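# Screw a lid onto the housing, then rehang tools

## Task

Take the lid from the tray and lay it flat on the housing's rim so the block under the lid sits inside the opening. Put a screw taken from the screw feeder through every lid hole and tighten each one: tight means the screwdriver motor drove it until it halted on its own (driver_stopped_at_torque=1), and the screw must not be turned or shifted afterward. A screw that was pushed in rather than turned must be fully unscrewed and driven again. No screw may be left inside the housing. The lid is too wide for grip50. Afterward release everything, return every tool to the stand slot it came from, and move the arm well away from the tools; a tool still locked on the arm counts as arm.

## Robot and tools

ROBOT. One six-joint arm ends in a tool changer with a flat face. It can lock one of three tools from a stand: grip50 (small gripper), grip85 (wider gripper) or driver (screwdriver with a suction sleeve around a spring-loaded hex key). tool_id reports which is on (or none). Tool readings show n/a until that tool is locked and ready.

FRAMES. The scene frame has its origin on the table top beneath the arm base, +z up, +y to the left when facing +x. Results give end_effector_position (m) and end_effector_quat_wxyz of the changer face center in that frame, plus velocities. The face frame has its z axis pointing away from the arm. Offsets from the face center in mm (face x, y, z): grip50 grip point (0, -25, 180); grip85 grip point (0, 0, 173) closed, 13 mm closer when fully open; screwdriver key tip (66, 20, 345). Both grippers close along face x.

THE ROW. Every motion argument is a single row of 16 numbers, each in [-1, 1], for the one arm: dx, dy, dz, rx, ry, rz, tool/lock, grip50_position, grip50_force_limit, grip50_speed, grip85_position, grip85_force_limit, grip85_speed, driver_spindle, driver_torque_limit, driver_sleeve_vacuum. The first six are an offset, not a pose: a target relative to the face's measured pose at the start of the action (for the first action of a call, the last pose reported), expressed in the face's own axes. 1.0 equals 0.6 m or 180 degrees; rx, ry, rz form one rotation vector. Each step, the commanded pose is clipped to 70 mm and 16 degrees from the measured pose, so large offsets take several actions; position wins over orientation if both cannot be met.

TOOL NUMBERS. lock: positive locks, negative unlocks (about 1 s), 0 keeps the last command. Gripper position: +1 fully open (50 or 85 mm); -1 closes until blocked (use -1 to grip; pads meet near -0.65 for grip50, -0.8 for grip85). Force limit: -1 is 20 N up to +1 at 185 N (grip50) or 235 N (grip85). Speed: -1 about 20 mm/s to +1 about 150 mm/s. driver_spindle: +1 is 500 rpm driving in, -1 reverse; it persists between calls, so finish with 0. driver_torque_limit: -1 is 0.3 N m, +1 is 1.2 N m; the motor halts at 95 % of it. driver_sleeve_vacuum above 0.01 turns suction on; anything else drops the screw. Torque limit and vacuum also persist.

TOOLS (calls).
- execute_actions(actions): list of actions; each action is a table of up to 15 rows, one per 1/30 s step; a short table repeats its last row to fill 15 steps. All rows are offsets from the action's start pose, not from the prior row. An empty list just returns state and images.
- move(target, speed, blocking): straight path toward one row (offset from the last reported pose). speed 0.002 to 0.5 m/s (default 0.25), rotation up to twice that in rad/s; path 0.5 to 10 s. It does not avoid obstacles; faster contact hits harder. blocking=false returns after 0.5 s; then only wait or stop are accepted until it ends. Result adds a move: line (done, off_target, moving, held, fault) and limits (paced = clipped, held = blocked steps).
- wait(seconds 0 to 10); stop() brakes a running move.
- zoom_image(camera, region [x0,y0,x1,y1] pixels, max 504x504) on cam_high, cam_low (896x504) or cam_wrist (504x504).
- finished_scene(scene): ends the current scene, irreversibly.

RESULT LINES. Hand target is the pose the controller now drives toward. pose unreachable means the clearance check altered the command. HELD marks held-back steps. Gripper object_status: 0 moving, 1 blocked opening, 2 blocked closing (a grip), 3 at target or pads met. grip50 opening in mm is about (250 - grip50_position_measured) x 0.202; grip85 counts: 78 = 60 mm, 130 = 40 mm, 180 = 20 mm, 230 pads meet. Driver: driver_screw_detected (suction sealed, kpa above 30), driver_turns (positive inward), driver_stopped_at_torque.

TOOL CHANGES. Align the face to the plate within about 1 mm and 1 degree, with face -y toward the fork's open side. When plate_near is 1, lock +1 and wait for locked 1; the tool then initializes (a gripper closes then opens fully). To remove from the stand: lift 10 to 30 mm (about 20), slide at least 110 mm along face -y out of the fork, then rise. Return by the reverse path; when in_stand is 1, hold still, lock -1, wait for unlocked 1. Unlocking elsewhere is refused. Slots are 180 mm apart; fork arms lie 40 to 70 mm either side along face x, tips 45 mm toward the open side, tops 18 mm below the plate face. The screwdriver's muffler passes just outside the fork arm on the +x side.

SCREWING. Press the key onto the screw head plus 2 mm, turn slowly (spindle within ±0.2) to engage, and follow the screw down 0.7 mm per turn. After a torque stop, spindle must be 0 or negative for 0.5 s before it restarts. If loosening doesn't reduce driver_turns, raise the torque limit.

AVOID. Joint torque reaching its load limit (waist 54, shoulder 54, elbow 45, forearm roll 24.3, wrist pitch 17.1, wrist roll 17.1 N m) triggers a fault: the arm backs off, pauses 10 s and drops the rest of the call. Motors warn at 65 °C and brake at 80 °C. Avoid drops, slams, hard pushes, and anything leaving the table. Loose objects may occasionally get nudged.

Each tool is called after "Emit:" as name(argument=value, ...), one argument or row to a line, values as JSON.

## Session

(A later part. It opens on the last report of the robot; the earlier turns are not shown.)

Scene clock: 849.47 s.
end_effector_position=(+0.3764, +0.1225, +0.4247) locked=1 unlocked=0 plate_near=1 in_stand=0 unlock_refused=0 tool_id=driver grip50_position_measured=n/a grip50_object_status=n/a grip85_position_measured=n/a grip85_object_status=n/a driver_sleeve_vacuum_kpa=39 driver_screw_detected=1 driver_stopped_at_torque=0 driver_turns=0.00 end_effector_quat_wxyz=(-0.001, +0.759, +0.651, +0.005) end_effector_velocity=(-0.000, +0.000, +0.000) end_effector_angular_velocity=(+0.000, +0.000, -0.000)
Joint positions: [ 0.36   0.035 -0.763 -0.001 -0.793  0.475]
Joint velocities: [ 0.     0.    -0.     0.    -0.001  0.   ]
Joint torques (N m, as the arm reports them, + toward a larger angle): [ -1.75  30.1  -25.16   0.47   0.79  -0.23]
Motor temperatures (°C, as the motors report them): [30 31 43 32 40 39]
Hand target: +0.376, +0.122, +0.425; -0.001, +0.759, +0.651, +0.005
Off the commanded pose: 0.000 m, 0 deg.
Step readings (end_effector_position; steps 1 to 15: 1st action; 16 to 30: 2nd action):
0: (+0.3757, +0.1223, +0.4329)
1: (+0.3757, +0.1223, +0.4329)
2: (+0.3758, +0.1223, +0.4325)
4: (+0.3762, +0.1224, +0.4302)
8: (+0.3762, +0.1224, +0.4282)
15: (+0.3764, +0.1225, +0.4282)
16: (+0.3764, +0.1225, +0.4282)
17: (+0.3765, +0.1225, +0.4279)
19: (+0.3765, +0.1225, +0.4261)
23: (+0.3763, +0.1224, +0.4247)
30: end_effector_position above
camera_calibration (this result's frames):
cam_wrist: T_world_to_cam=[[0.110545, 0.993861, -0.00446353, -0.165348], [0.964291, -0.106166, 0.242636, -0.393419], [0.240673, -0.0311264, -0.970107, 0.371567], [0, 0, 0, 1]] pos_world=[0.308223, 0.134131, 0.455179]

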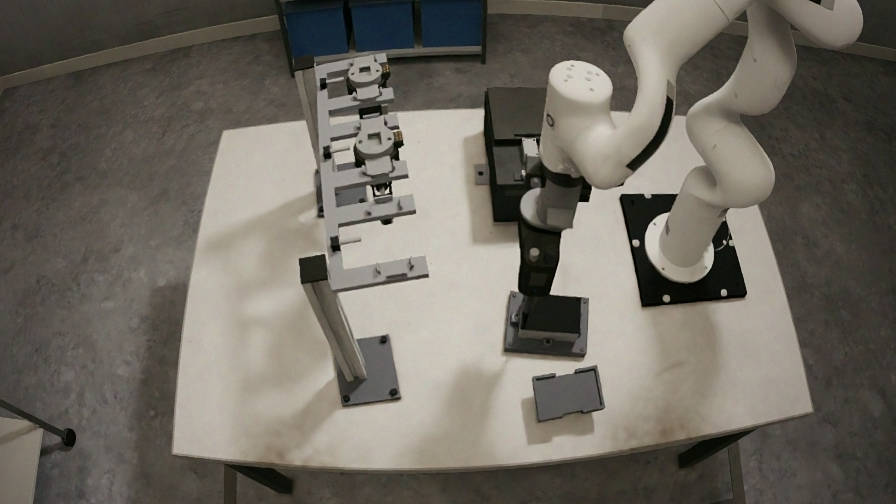

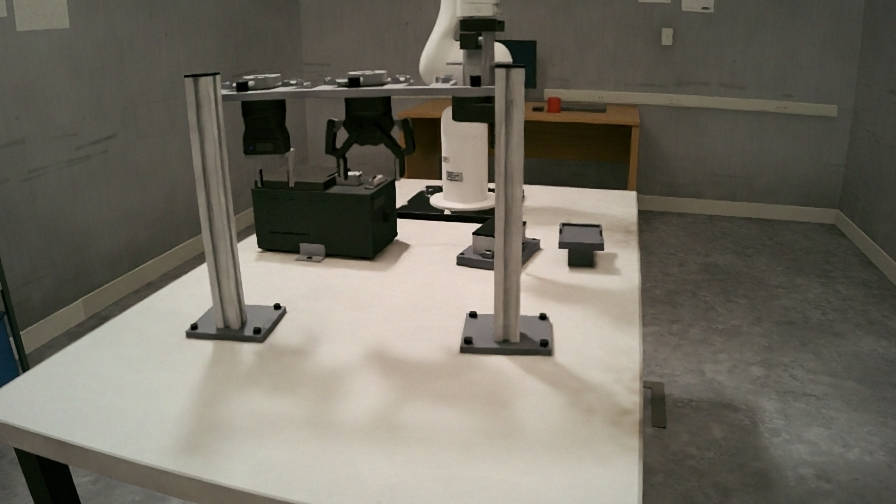

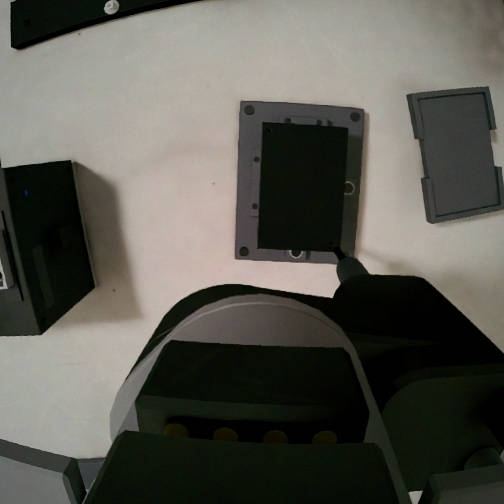

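Emit:
execute_actions(
  actions=[
    [[0,0.0007,0.004,0,0,0,0,0,0,0,0,0,0,0,-1,1]],
    [[0,0,0.003,0,0,0,0,0,0,0,0,0,0,0,-1,1]],
  ],
)

Emit:
zoom_image(
  camera="cam_wrist",
  region=[310,220,360,270],
)

Scene clock: 872.53 s.
end_effector_position=(+0.3769, +0.1225, +0.4206) locked=1 unlocked=0 plate_near=1 in_stand=0 unlock_refused=0 tool_id=driver grip50_position_measured=n/a grip50_object_status=n/a grip85_position_measured=n/a grip85_object_status=n/a driver_sleeve_vacuum_kpa=39 driver_screw_detected=1 driver_stopped_at_torque=0 driver_turns=0.00 end_effector_quat_wxyz=(-0.001, +0.759, +0.651, +0.005) end_effector_velocity=(-0.000, +0.000, -0.000) end_effector_angular_velocity=(-0.001, +0.002, -0.000)
Joint positions: [ 0.36   0.029 -0.759 -0.001 -0.783  0.475]
Joint velocities: [ 0.    -0.001 -0.    -0.    -0.001  0.   ]
Joint torques (N m, as the arm reports them, + toward a larger angle): [ -2.6   27.49 -23.28   0.66   0.72  -0.13]
Motor temperatures (°C, as the motors report them): [30 31 43 32 40 39]
Hand target: +0.377, +0.122, +0.421; -0.001, +0.759, +0.651, +0.005
Off the commanded pose: 0.000 m, 0 deg.
Step readings (end_effector_position; steps 1 to 15: 1st action; 16 to 30: 2nd action):
0: (+0.3764, +0.1225, +0.4246)
1: (+0.3764, +0.1225, +0.4246)
2: (+0.3765, +0.1225, +0.4244)
4: (+0.3768, +0.1225, +0.4234)
8: (+0.3769, +0.1225, +0.4225)
15: (+0.3769, +0.1224, +0.4224)
16: (+0.3769, +0.1224, +0.4223)
17: (+0.3769, +0.1224, +0.4221)
19: (+0.3769, +0.1225, +0.4213)
23: (+0.3770, +0.1225, +0.4207)
30: end_effector_position above
camera_calibration (this result's frames):
cam_wrist: T_world_to_cam=[[0.110565, 0.99386, -0.00430385, -0.16548], [0.964204, -0.106214, 0.24296, -0.393015], [0.241011, -0.0310128, -0.970027, 0.367317], [0, 0, 0, 1]] pos_world=[0.308716, 0.134111, 0.451082]

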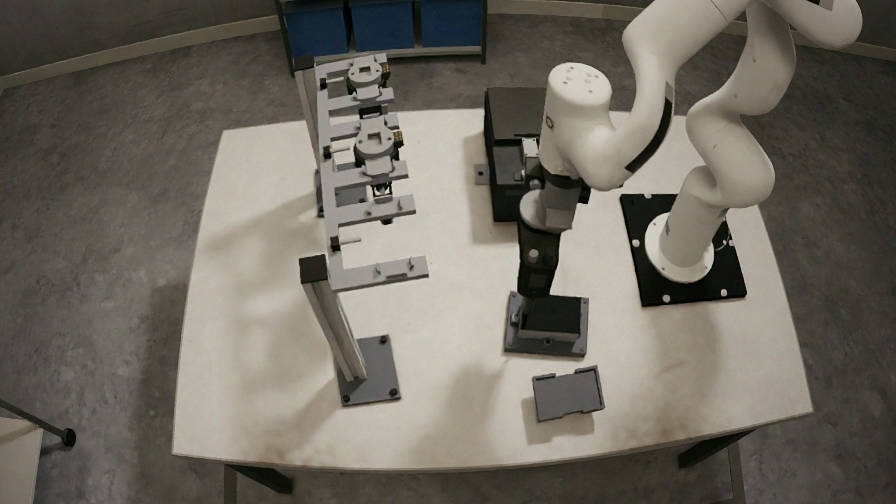

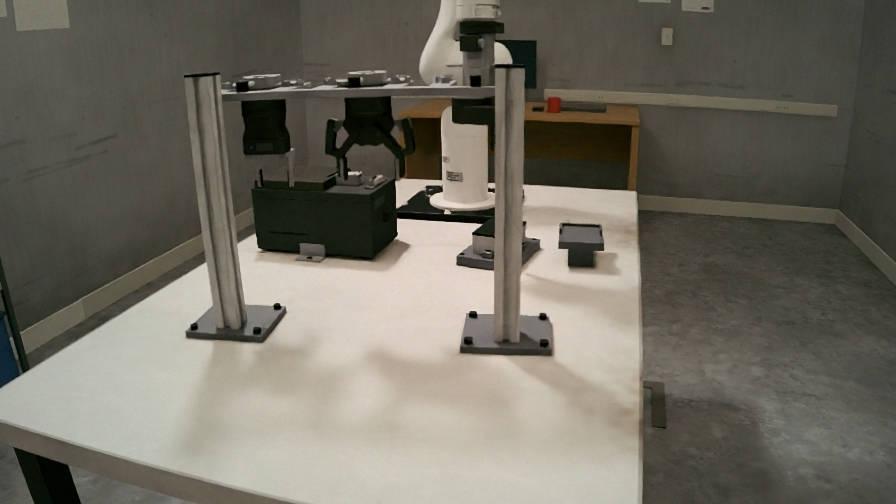

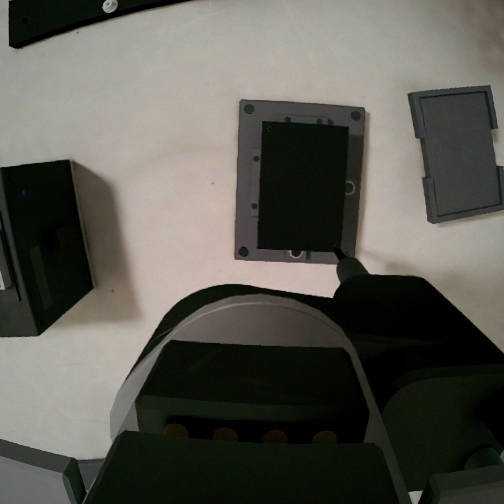

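Region (310, 220, 360, 270) of cam_wrist's 504x504 image, scaled by 10.080, with more detail than that image has.

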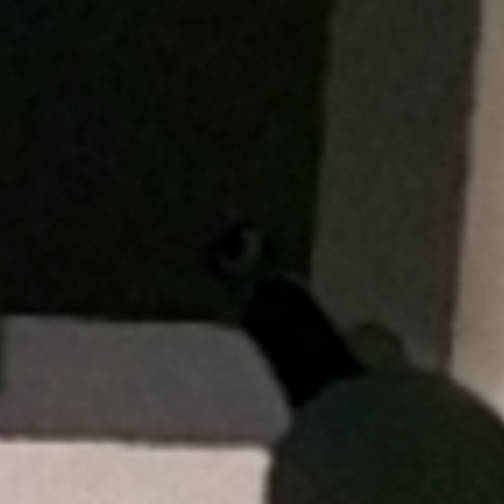

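Emit:
execute_actions(
  actions=[
    [[0,0,-0.004,0,0,0,0,0,0,0,0,0,0,0,-1,1]],
  ],
)

Emit:
zoom_image(
  camera="cam_high",
  region=[510,305,545,340],
)

Emit:
zoom_image(
  camera="cam_wrist",
  region=[320,230,350,260],
)

Scene clock: 886.73 s.
end_effector_position=(+0.3769, +0.1224, +0.4230) locked=1 unlocked=0 plate_near=1 in_stand=0 unlock_refused=0 tool_id=driver grip50_position_measured=n/a grip50_object_status=n/a grip85_position_measured=n/a grip85_object_status=n/a driver_sleeve_vacuum_kpa=40 driver_screw_detected=1 driver_stopped_at_torque=0 driver_turns=0.00 end_effector_quat_wxyz=(-0.001, +0.759, +0.651, +0.005) end_effector_velocity=(+0.001, -0.000, -0.000) end_effector_angular_velocity=(+0.001, -0.001, -0.001)
Joint positions: [ 0.36   0.032 -0.762 -0.001 -0.789  0.475]
Joint velocities: [-0.001 -0.001 -0.001  0.     0.002  0.   ]
Joint torques (N m, as the arm reports them, + toward a larger angle): [ -2.27  27.31 -23.73   0.19   0.62  -0.23]
Motor temperatures (°C, as the motors report them): [30 31 43 32 40 39]
Hand target: +0.377, +0.122, +0.423; -0.001, +0.759, +0.651, +0.005
Off the commanded pose: 0.000 m, 0 deg.
Step readings (end_effector_position):
0: (+0.3769, +0.1225, +0.4206)
1: (+0.3769, +0.1224, +0.4206)
2: (+0.3769, +0.1224, +0.4208)
4: (+0.3769, +0.1224, +0.4220)
8: (+0.3769, +0.1224, +0.4229)
15: end_effector_position above
camera_calibration (this result's frames):
cam_wrist: T_world_to_cam=[[0.110553, 0.993861, -0.00436307, -0.165414], [0.964239, -0.106192, 0.242829, -0.39351], [0.240875, -0.0310525, -0.970059, 0.369678], [0, 0, 0, 1]] pos_world=[0.308678, 0.13409, 0.453443]

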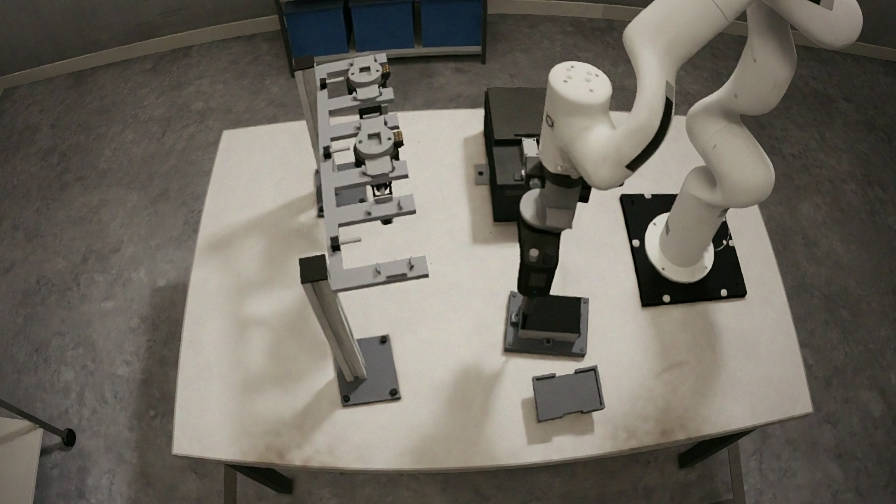

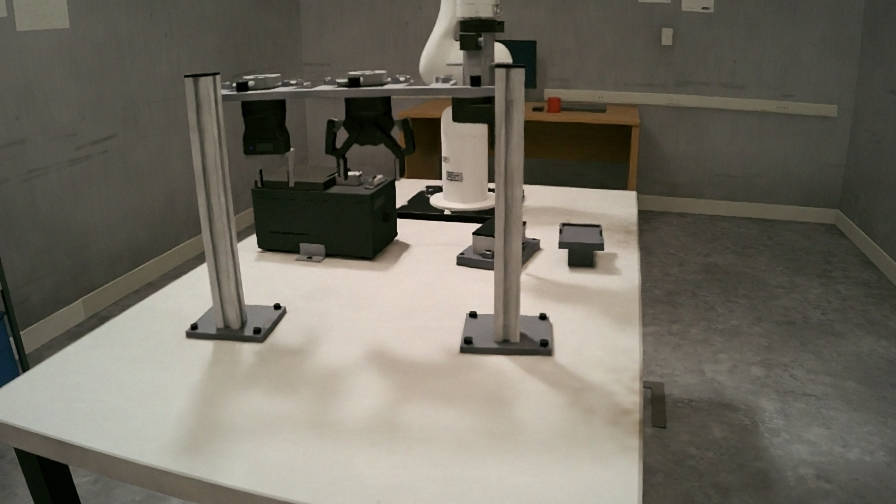

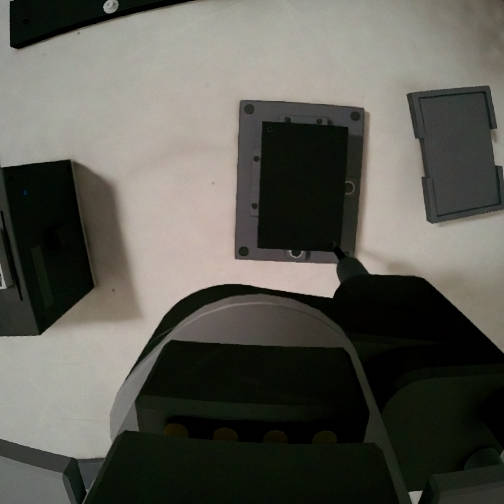

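Region (510, 305, 545, 340) of cam_high's 896x504 image, scaled by 14.400, with more detail than that image has.

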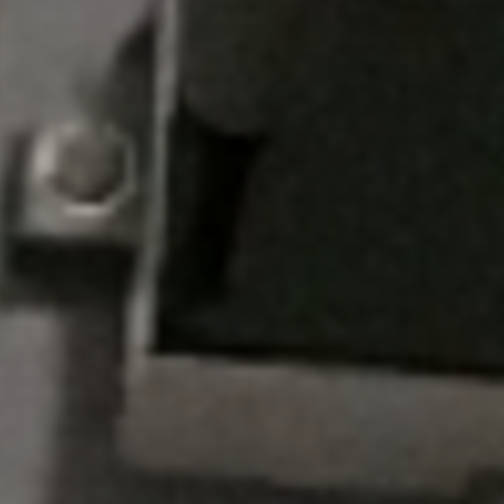

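Region (320, 230, 350, 260) of cam_wrist's 504x504 image, scaled by 16.800, with more detail than that image has.

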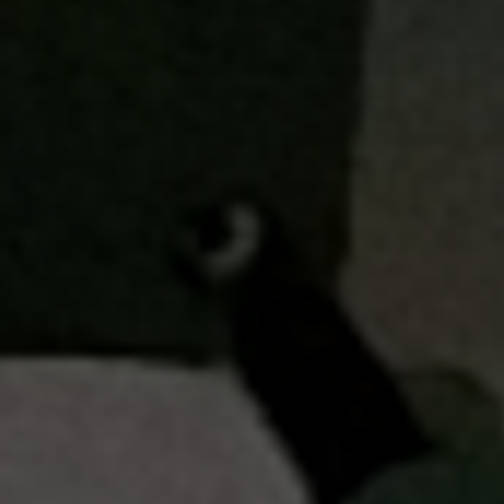

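Emit:
execute_actions(
  actions=[
    [[0,0,-0.02,0,0,0,0,0,0,0,0,0,0,0,-1,1]],
    [[0.05,0,0,0,0,0,0,0,0,0,0,0,0,0,-1,1]],
  ],
)

Emit:
zoom_image(
  camera="cam_wrist",
  region=[315,225,355,265],
)

Scene clock: 936.90 s.
end_effector_position=(+0.3813, +0.1518, +0.4349) locked=1 unlocked=0 plate_near=1 in_stand=0 unlock_refused=0 tool_id=driver grip50_position_measured=n/a grip50_object_status=n/a grip85_position_measured=n/a grip85_object_status=n/a driver_sleeve_vacuum_kpa=40 driver_screw_detected=1 driver_stopped_at_torque=0 driver_turns=0.00 end_effector_quat_wxyz=(-0.001, +0.759, +0.651, +0.004) end_effector_velocity=(+0.001, +0.001, +0.001) end_effector_angular_velocity=(-0.000, -0.001, -0.001)
Joint positions: [ 0.425  0.009 -0.814 -0.002 -0.818  0.54 ]
Joint velocities: [ 0.001 -0.001 -0.003 -0.001 -0.001  0.003]
Joint torques (N m, as the arm reports them, + toward a larger angle): [ -1.49  32.57 -24.97   0.38   0.83  -0.41]
Motor temperatures (°C, as the motors report them): [30 31 42 32 40 39]
Hand target: +0.381, +0.152, +0.435; -0.001, +0.759, +0.651, +0.005
Off the commanded pose: 0.000 m, 0 deg.
Step readings (end_effector_position; steps 1 to 15: 1st action; 16 to 30: 2nd action):
0: (+0.3769, +0.1224, +0.4230)
1: (+0.3769, +0.1224, +0.4230)
2: (+0.3768, +0.1224, +0.4238)
4: (+0.3765, +0.1223, +0.4293)
8: (+0.3770, +0.1224, +0.4346)
15: (+0.3768, +0.1224, +0.4348)
16: (+0.3768, +0.1224, +0.4348)
17: (+0.3769, +0.1236, +0.4349)
19: (+0.3783, +0.1364, +0.4348)
23: (+0.3809, +0.1506, +0.4351)
30: end_effector_position above
camera_calibration (this result's frames):
cam_wrist: T_world_to_cam=[[0.110582, 0.993856, -0.00460006, -0.194978], [0.964412, -0.106185, 0.242145, -0.397314], [0.240169, -0.0312133, -0.970229, 0.381532], [0, 0, 0, 1]] pos_world=[0.313103, 0.1635, 0.465484]

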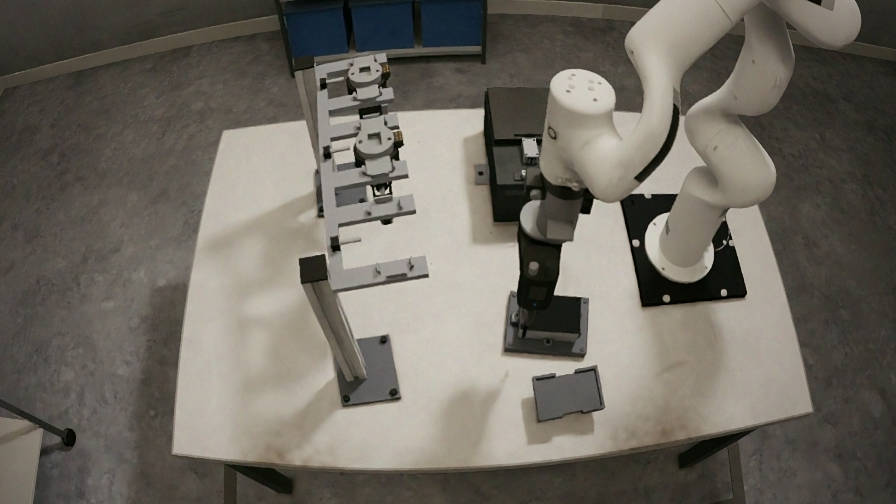

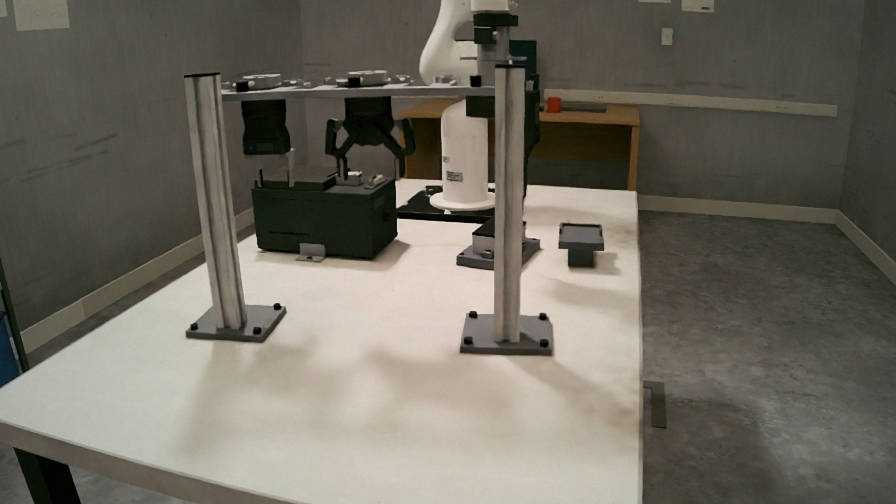

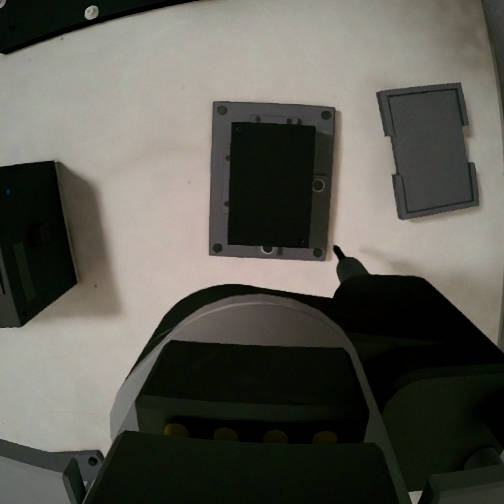

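Region (315, 225, 355, 265) of cam_wrist's 504x504 image, scaled by 12.600, with more detail than that image has.

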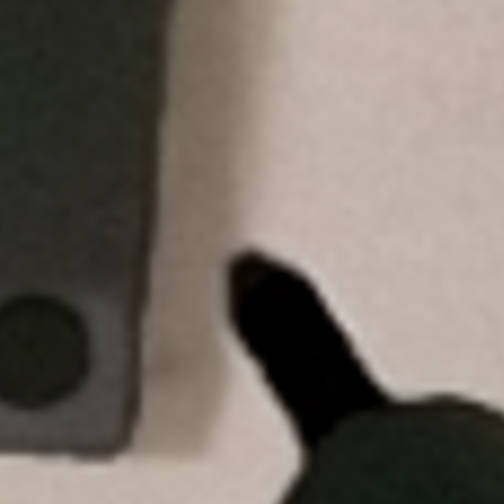

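Emit:
execute_actions(
  actions=[],
)

Scene clock: 974.63 s.
end_effector_position=(+0.3814, +0.1520, +0.4350) locked=1 unlocked=0 plate_near=1 in_stand=0 unlock_refused=0 tool_id=driver grip50_position_measured=n/a grip50_object_status=n/a grip85_position_measured=n/a grip85_object_status=n/a driver_sleeve_vacuum_kpa=40 driver_screw_detected=1 driver_stopped_at_torque=0 driver_turns=0.00 end_effector_quat_wxyz=(-0.001, +0.759, +0.651, +0.005) end_effector_velocity=(+0.000, -0.000, +0.000) end_effector_angular_velocity=(+0.001, -0.000, -0.001)
Joint positions: [ 0.425  0.009 -0.814 -0.002 -0.818  0.54 ]
Joint velocities: [-0.001  0.    -0.     0.001  0.    -0.   ]
Joint torques (N m, as the arm reports them, + toward a larger angle): [ -2.1   32.63 -25.06   0.89   0.89  -0.23]
Motor temperatures (°C, as the motors report them): [30 31 43 32 40 39]
Hand target: +0.381, +0.152, +0.435; -0.001, +0.759, +0.651, +0.005
Off the commanded pose: 0.000 m, 0 deg.
camera_calibration (this result's frames):
cam_wrist: T_world_to_cam=[[0.110507, 0.993865, -0.00444767, -0.195181], [0.964356, -0.106141, 0.242387, -0.397471], [0.240428, -0.0310746, -0.970169, 0.381405], [0, 0, 0, 1]] pos_world=[0.313172, 0.163647, 0.465501]

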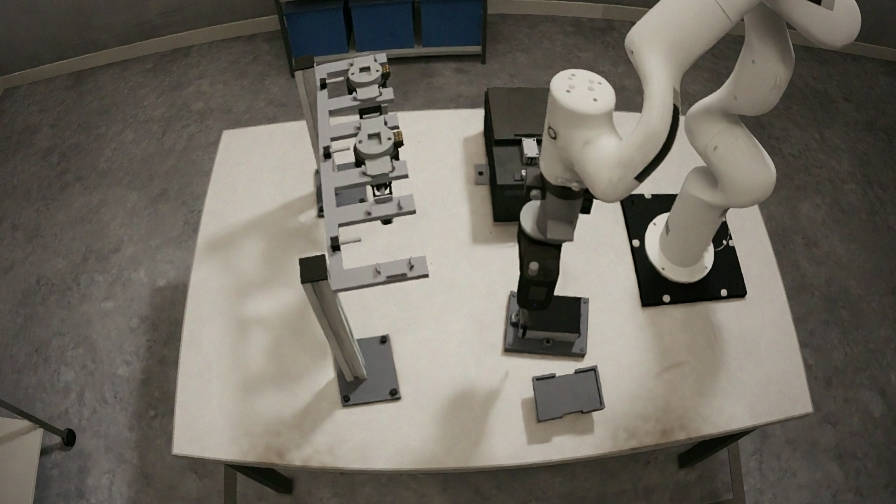

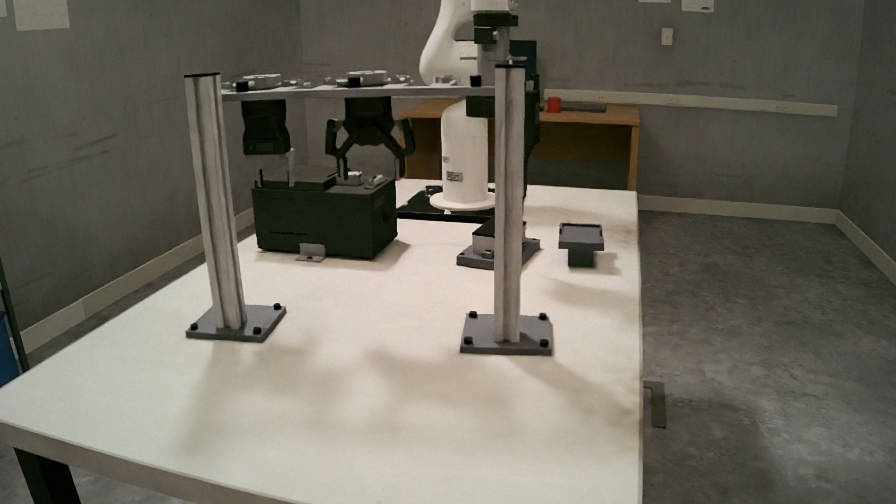

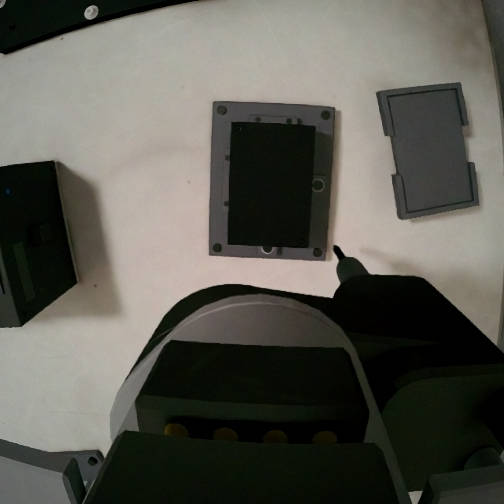

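Emit:
zoom_image(
  camera="cam_wrist",
  region=[200, 90, 380, 290],
)

Emit:
zoom_image(
  camera="cam_low",
  region=[440, 160, 600, 280],
)

Region (200, 90, 380, 290) of cam_wrist's 504x504 image, scaled by 2.520, with more detail than that image has; it fills the left 454 columns of this view, and the rest is white.

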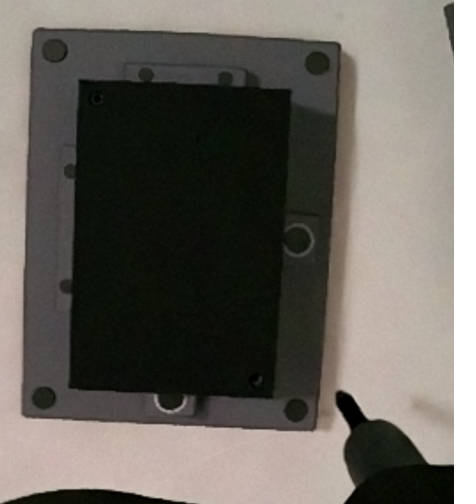

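Region (440, 160, 600, 280) of cam_low's 896x504 image, scaled by 3.150, with more detail than that image has; it fills the top 378 rows of this view, and the rest is white.

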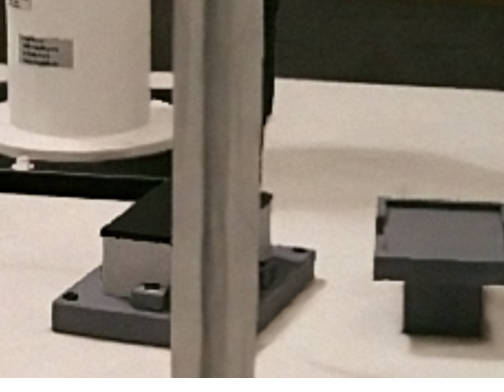

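Emit:
move(
  target=[-0.0512,-0.0012,0.012,0,0,0,0,0,0,0,0,0,0,0,-1,1],
  speed=0.03,
)

Emit:
zoom_image(
  camera="cam_wrist",
  region=[310, 220, 360, 270],
)

Scene clock: 1001.53 s.
end_effector_position=(+0.3760, +0.1219, +0.4276) locked=1 unlocked=0 plate_near=1 in_stand=0 unlock_refused=0 tool_id=driver grip50_position_measured=n/a grip50_object_status=n/a grip85_position_measured=n/a grip85_object_status=n/a driver_sleeve_vacuum_kpa=40 driver_screw_detected=1 driver_stopped_at_torque=0 driver_turns=0.00 end_effector_quat_wxyz=(-0.001, +0.759, +0.651, +0.005) end_effector_velocity=(+0.000, -0.001, -0.000) end_effector_angular_velocity=(+0.001, -0.001, -0.000)
Joint positions: [ 0.359  0.041 -0.766 -0.001 -0.801  0.474]
Joint velocities: [-0.002  0.001  0.002  0.001  0.003 -0.002]
Joint torques (N m, as the arm reports them, + toward a larger angle): [ -2.04  30.14 -25.7    0.48   0.91  -0.31]
Motor temperatures (°C, as the motors report them): [30 31 43 32 40 39]
Hand target: +0.376, +0.122, +0.428; -0.001, +0.759, +0.651, +0.005
Off the commanded pose: 0.000 m, 0 deg.
move: done
camera_calibration (this result's frames):
cam_wrist: T_world_to_cam=[[0.110534, 0.993862, -0.00447713, -0.16468], [0.964303, -0.106153, 0.242592, -0.393777], [0.240628, -0.0311319, -0.970118, 0.374532], [0, 0, 0, 1]] pos_world=[0.3078, 0.133529, 0.45813]

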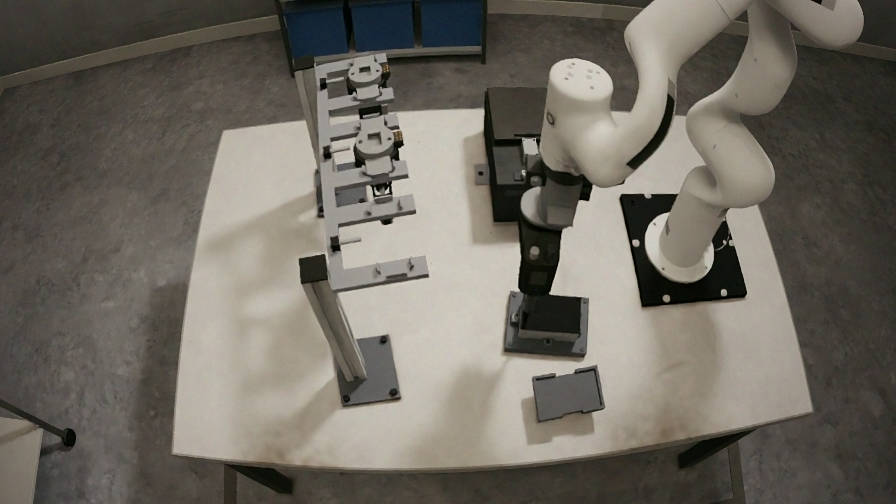

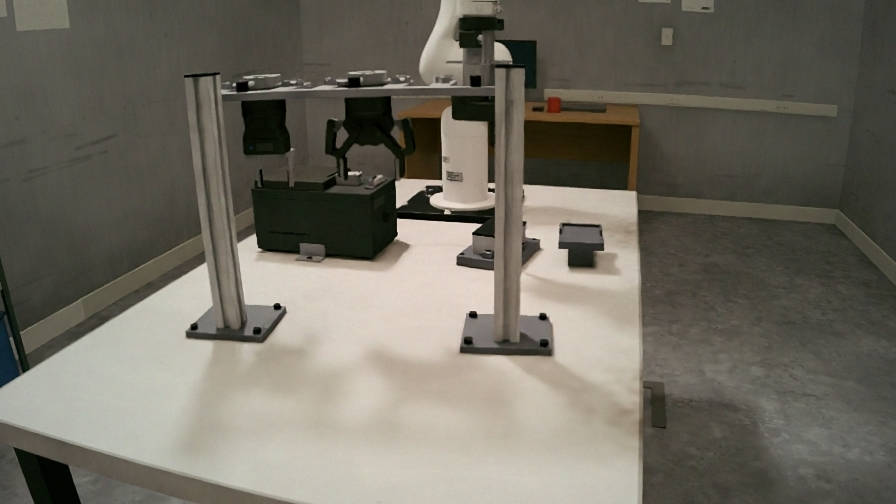

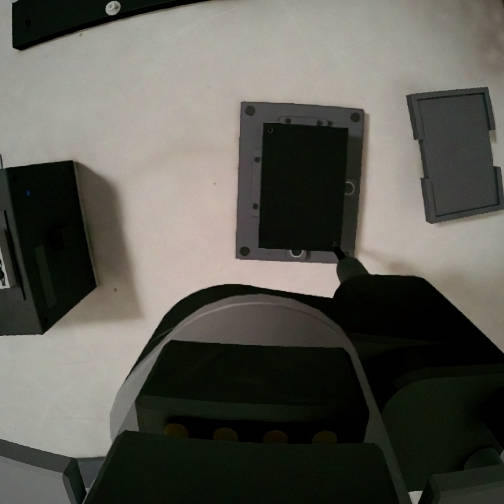

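Region (310, 220, 360, 270) of cam_wrist's 504x504 image, scaled by 10.080, with more detail than that image has.

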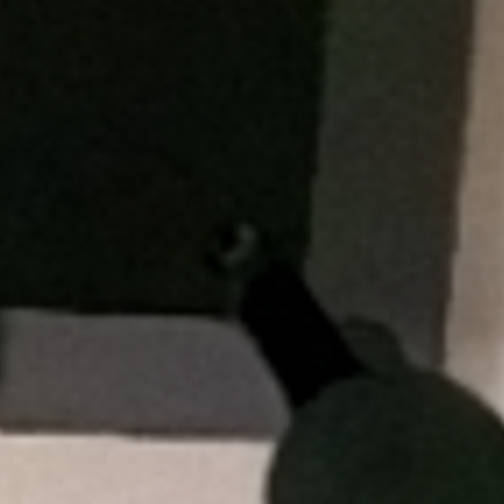

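Emit:
zoom_image(
  camera="cam_high",
  region=[490, 280, 570, 350],
)

Region (490, 280, 570, 350) of cam_high's 896x504 image, scaled by 6.300, with more detail than that image has; it fills the top 441 rows of this view, and the rest is white.

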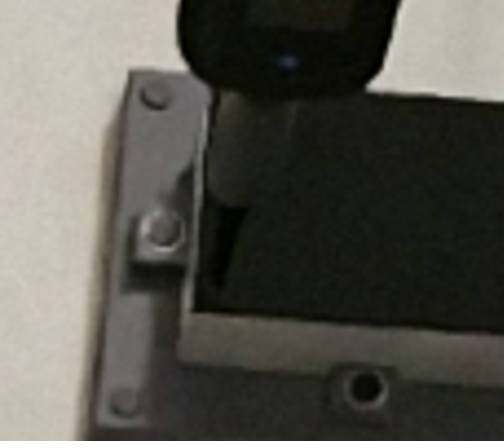

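Emit:
zoom_image(
  camera="cam_high",
  region=[512, 305, 542, 335],
)

Region (512, 305, 542, 335) of cam_high's 896x504 image, scaled by 16.800, with more detail than that image has.

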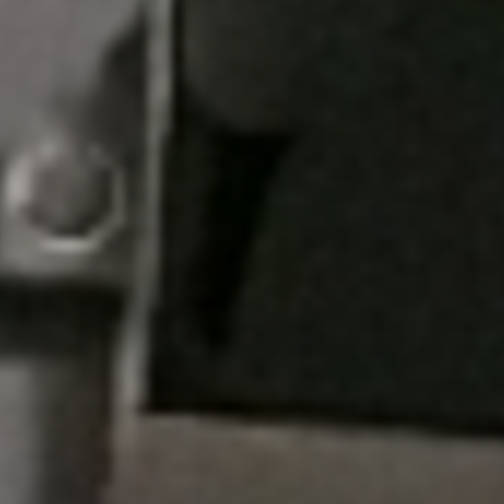

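Emit:
execute_actions(
  actions=[
    [[0,0,0.008,0,0,0,0,0,0,0,0,0,0,0,-1,1]],
    [[0,0,0.0025,0,0,0,0,0,0,0,0,0,0,0,-1,1]],
  ],
)

Emit:
zoom_image(
  camera="cam_wrist",
  region=[310, 220, 360, 270],
)

Scene clock: 1058.17 s.
end_effector_position=(+0.3761, +0.1219, +0.4215) locked=1 unlocked=0 plate_near=1 in_stand=0 unlock_refused=0 tool_id=driver grip50_position_measured=n/a grip50_object_status=n/a grip85_position_measured=n/a grip85_object_status=n/a driver_sleeve_vacuum_kpa=39 driver_screw_detected=1 driver_stopped_at_torque=0 driver_turns=0.00 end_effector_quat_wxyz=(-0.001, +0.759, +0.651, +0.005) end_effector_velocity=(+0.000, +0.000, -0.000) end_effector_angular_velocity=(+0.001, -0.002, +0.001)
Joint positions: [ 0.359  0.033 -0.758 -0.001 -0.785  0.474]
Joint velocities: [ 0.    -0.     0.     0.     0.002 -0.   ]
Joint torques (N m, as the arm reports them, + toward a larger angle): [ -1.26  26.62 -23.59   0.45   0.71  -0.22]
Motor temperatures (°C, as the motors report them): [30 31 43 32 40 39]
Hand target: +0.376, +0.122, +0.421; -0.001, +0.759, +0.651, +0.005
Off the commanded pose: 0.000 m, 0 deg.
Step readings (end_effector_position; steps 1 to 15: 1st action; 16 to 30: 2nd action):
0: (+0.3760, +0.1218, +0.4276)
1: (+0.3760, +0.1218, +0.4276)
2: (+0.3761, +0.1218, +0.4271)
4: (+0.3761, +0.1219, +0.4248)
8: (+0.3761, +0.1219, +0.4232)
15: (+0.3761, +0.1219, +0.4229)
16: (+0.3761, +0.1219, +0.4229)
17: (+0.3761, +0.1219, +0.4227)
19: (+0.3761, +0.1219, +0.4221)
23: (+0.3761, +0.1219, +0.4215)
30: end_effector_position above
camera_calibration (this result's frames):
cam_wrist: T_world_to_cam=[[0.110554, 0.993861, -0.00436118, -0.164824], [0.964233, -0.106193, 0.242853, -0.392445], [0.240898, -0.0310535, -0.970053, 0.368403], [0, 0, 0, 1]] pos_world=[0.307882, 0.133578, 0.451958]

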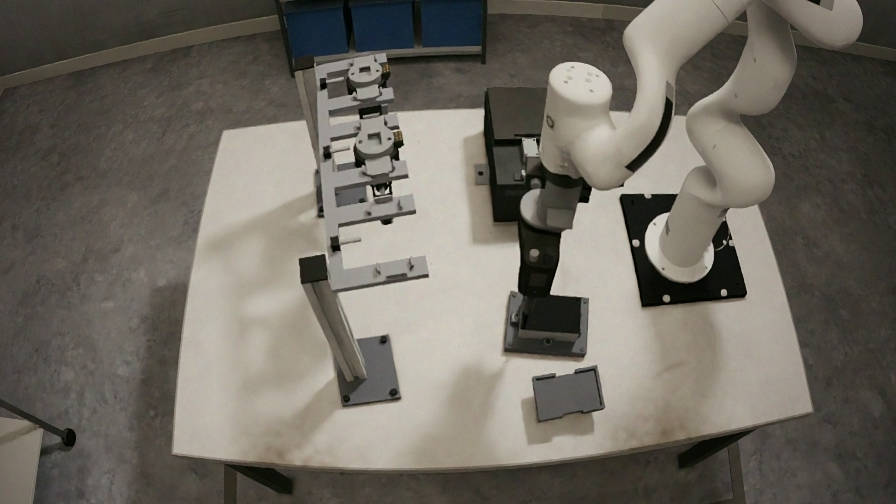

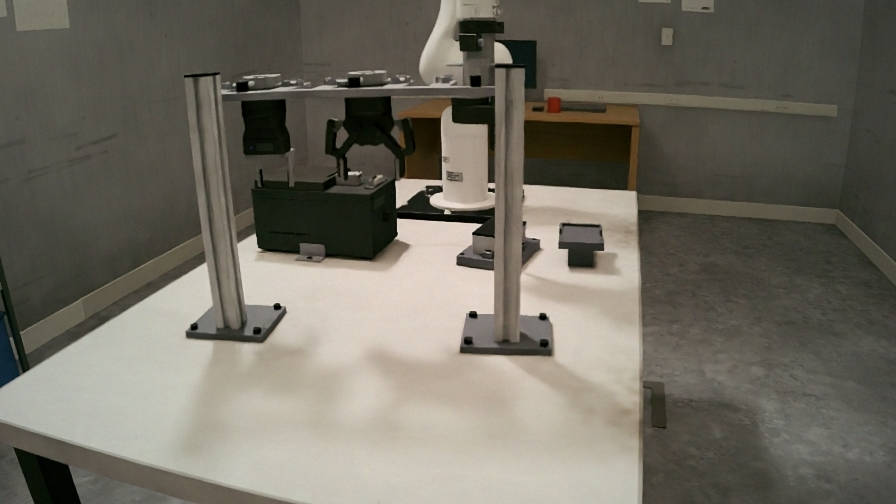

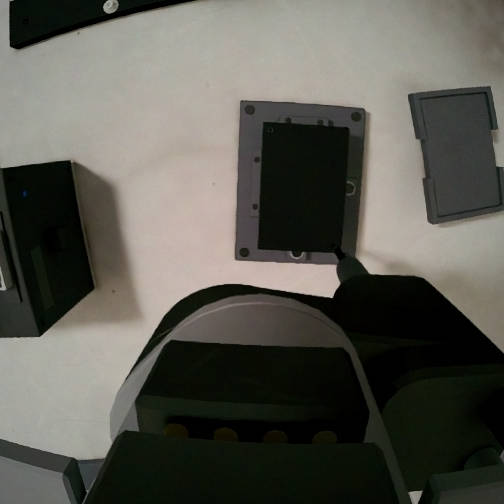

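Region (310, 220, 360, 270) of cam_wrist's 504x504 image, scaled by 10.080, with more detail than that image has.

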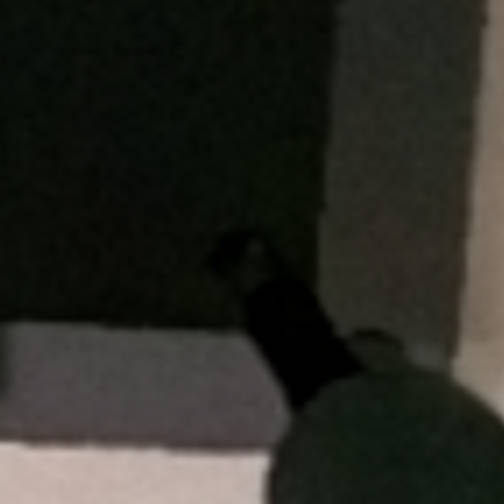

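Emit:
execute_actions(
  actions=[
    [[0,0,0.0017,0,0,0,0,0,0,0,0,0,0,0,-1,1]],
  ],
)

Scene clock: 1077.40 s.
end_effector_position=(+0.3761, +0.1219, +0.4205) locked=1 unlocked=0 plate_near=1 in_stand=0 unlock_refused=0 tool_id=driver grip50_position_measured=n/a grip50_object_status=n/a grip85_position_measured=n/a grip85_object_status=n/a driver_sleeve_vacuum_kpa=39 driver_screw_detected=1 driver_stopped_at_torque=0 driver_turns=0.00 end_effector_quat_wxyz=(-0.001, +0.759, +0.651, +0.005) end_effector_velocity=(+0.000, +0.000, +0.000) end_effector_angular_velocity=(+0.001, -0.001, +0.001)
Joint positions: [ 0.359  0.032 -0.757 -0.001 -0.783  0.474]
Joint velocities: [ 0.001 -0.    -0.001  0.     0.001  0.   ]
Joint torques (N m, as the arm reports them, + toward a larger angle): [ -2.56  26.35 -22.93   0.36   0.68  -0.25]
Motor temperatures (°C, as the motors report them): [30 31 43 32 40 39]
Hand target: +0.376, +0.122, +0.420; -0.001, +0.759, +0.651, +0.005
Off the commanded pose: 0.000 m, 0 deg.
Step readings (end_effector_position):
0: (+0.3761, +0.1219, +0.4214)
1: (+0.3761, +0.1219, +0.4214)
2: (+0.3761, +0.1219, +0.4213)
4: (+0.3761, +0.1219, +0.4208)
8: (+0.3761, +0.1219, +0.4205)
15: end_effector_position above
camera_calibration (this result's frames):
cam_wrist: T_world_to_cam=[[0.110548, 0.993861, -0.00439628, -0.164812], [0.964251, -0.10618, 0.242786, -0.392172], [0.240829, -0.0310786, -0.97007, 0.367458], [0, 0, 0, 1]] pos_world=[0.307877, 0.133579, 0.450949]

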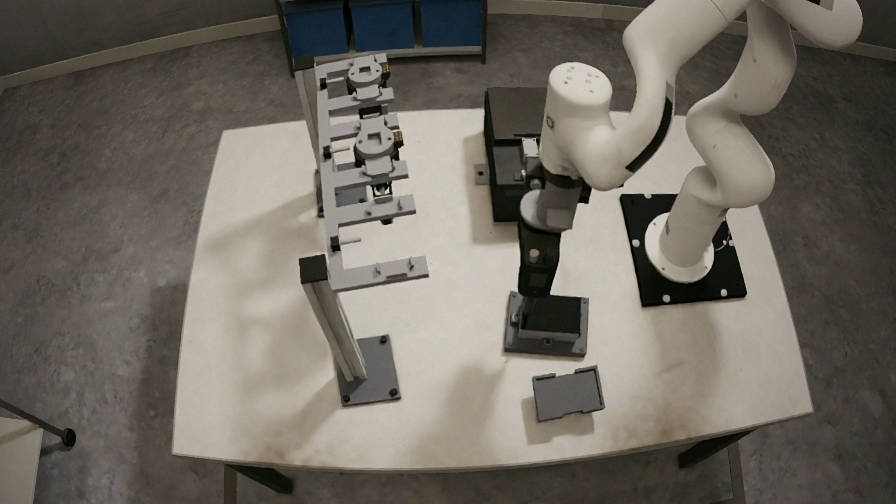

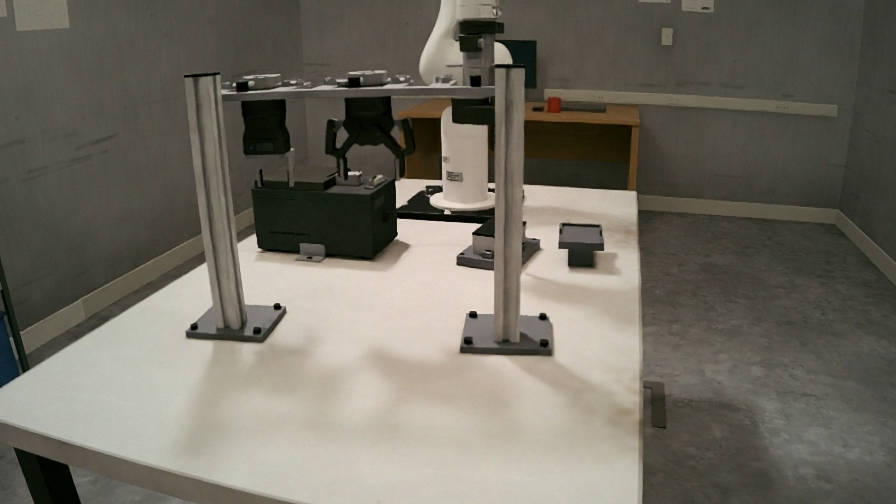

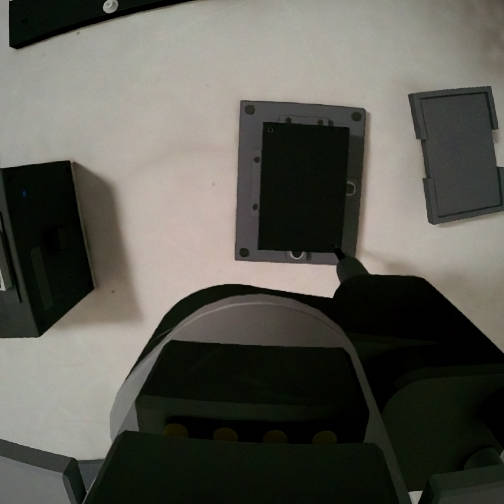

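Emit:
execute_actions(
  actions=[
    [[0,0,0.0025,0,0,0,0,0,0,0,0,0,0,0,-1,1]],
  ],
)

Scene clock: 1082.93 s.
end_effector_position=(+0.3761, +0.1219, +0.4190) locked=1 unlocked=0 plate_near=1 in_stand=0 unlock_refused=0 tool_id=driver grip50_position_measured=n/a grip50_object_status=n/a grip85_position_measured=n/a grip85_object_status=n/a driver_sleeve_vacuum_kpa=39 driver_screw_detected=1 driver_stopped_at_torque=0 driver_turns=0.00 end_effector_quat_wxyz=(-0.001, +0.759, +0.651, +0.005) end_effector_velocity=(+0.000, -0.000, -0.000) end_effector_angular_velocity=(+0.000, -0.002, +0.000)
Joint positions: [ 0.359  0.03  -0.755 -0.001 -0.779  0.474]
Joint velocities: [-0.     0.     0.    -0.001  0.002 -0.   ]
Joint torques (N m, as the arm reports them, + toward a larger angle): [ -0.65  26.71 -23.03   0.53   0.7   -0.29]
Motor temperatures (°C, as the motors report them): [30 31 43 32 40 39]
Hand target: +0.376, +0.122, +0.419; -0.001, +0.759, +0.651, +0.005
Off the commanded pose: 0.000 m, 0 deg.
Step readings (end_effector_position):
0: (+0.3761, +0.1219, +0.4205)
1: (+0.3761, +0.1219, +0.4204)
2: (+0.3761, +0.1219, +0.4203)
4: (+0.3761, +0.1219, +0.4195)
8: (+0.3761, +0.1219, +0.4190)
15: end_effector_position above
camera_calibration (this result's frames):
cam_wrist: T_world_to_cam=[[0.110553, 0.993861, -0.00437656, -0.164841], [0.964238, -0.106189, 0.242835, -0.391846], [0.24088, -0.0310662, -0.970058, 0.365997], [0, 0, 0, 1]] pos_world=[0.307895, 0.13359, 0.449471]

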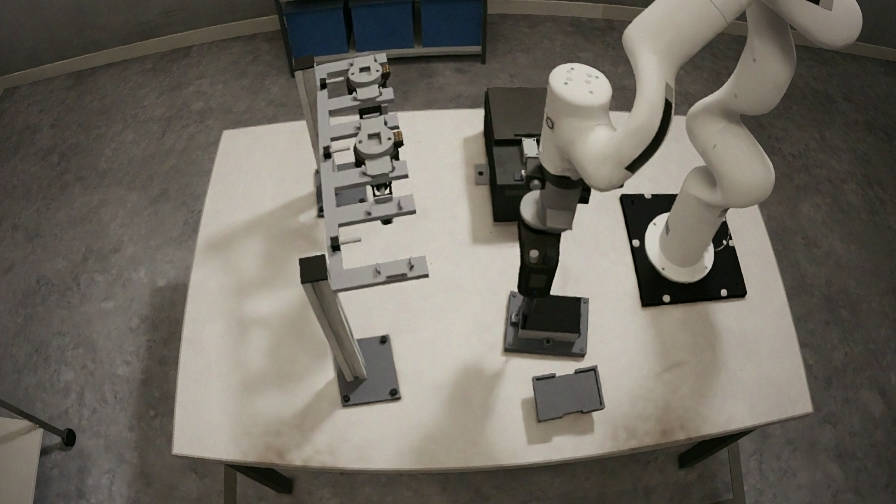

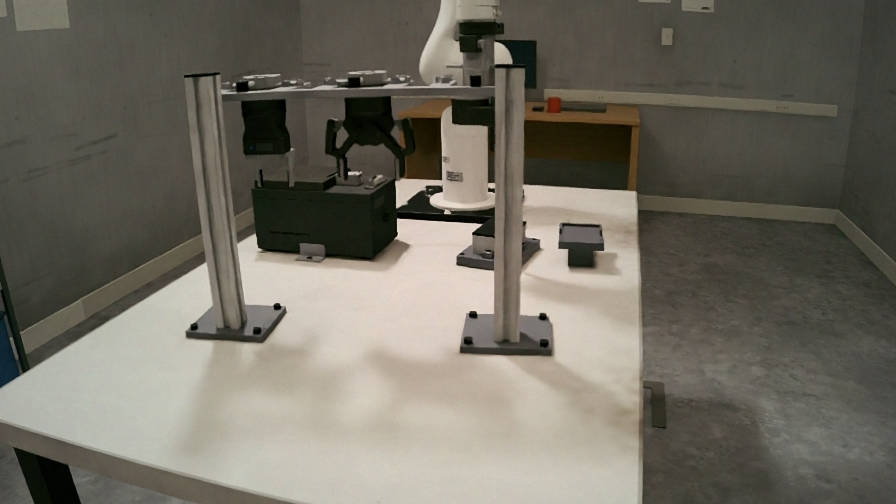

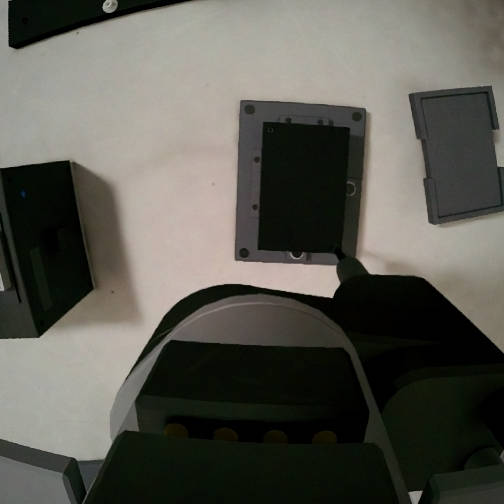

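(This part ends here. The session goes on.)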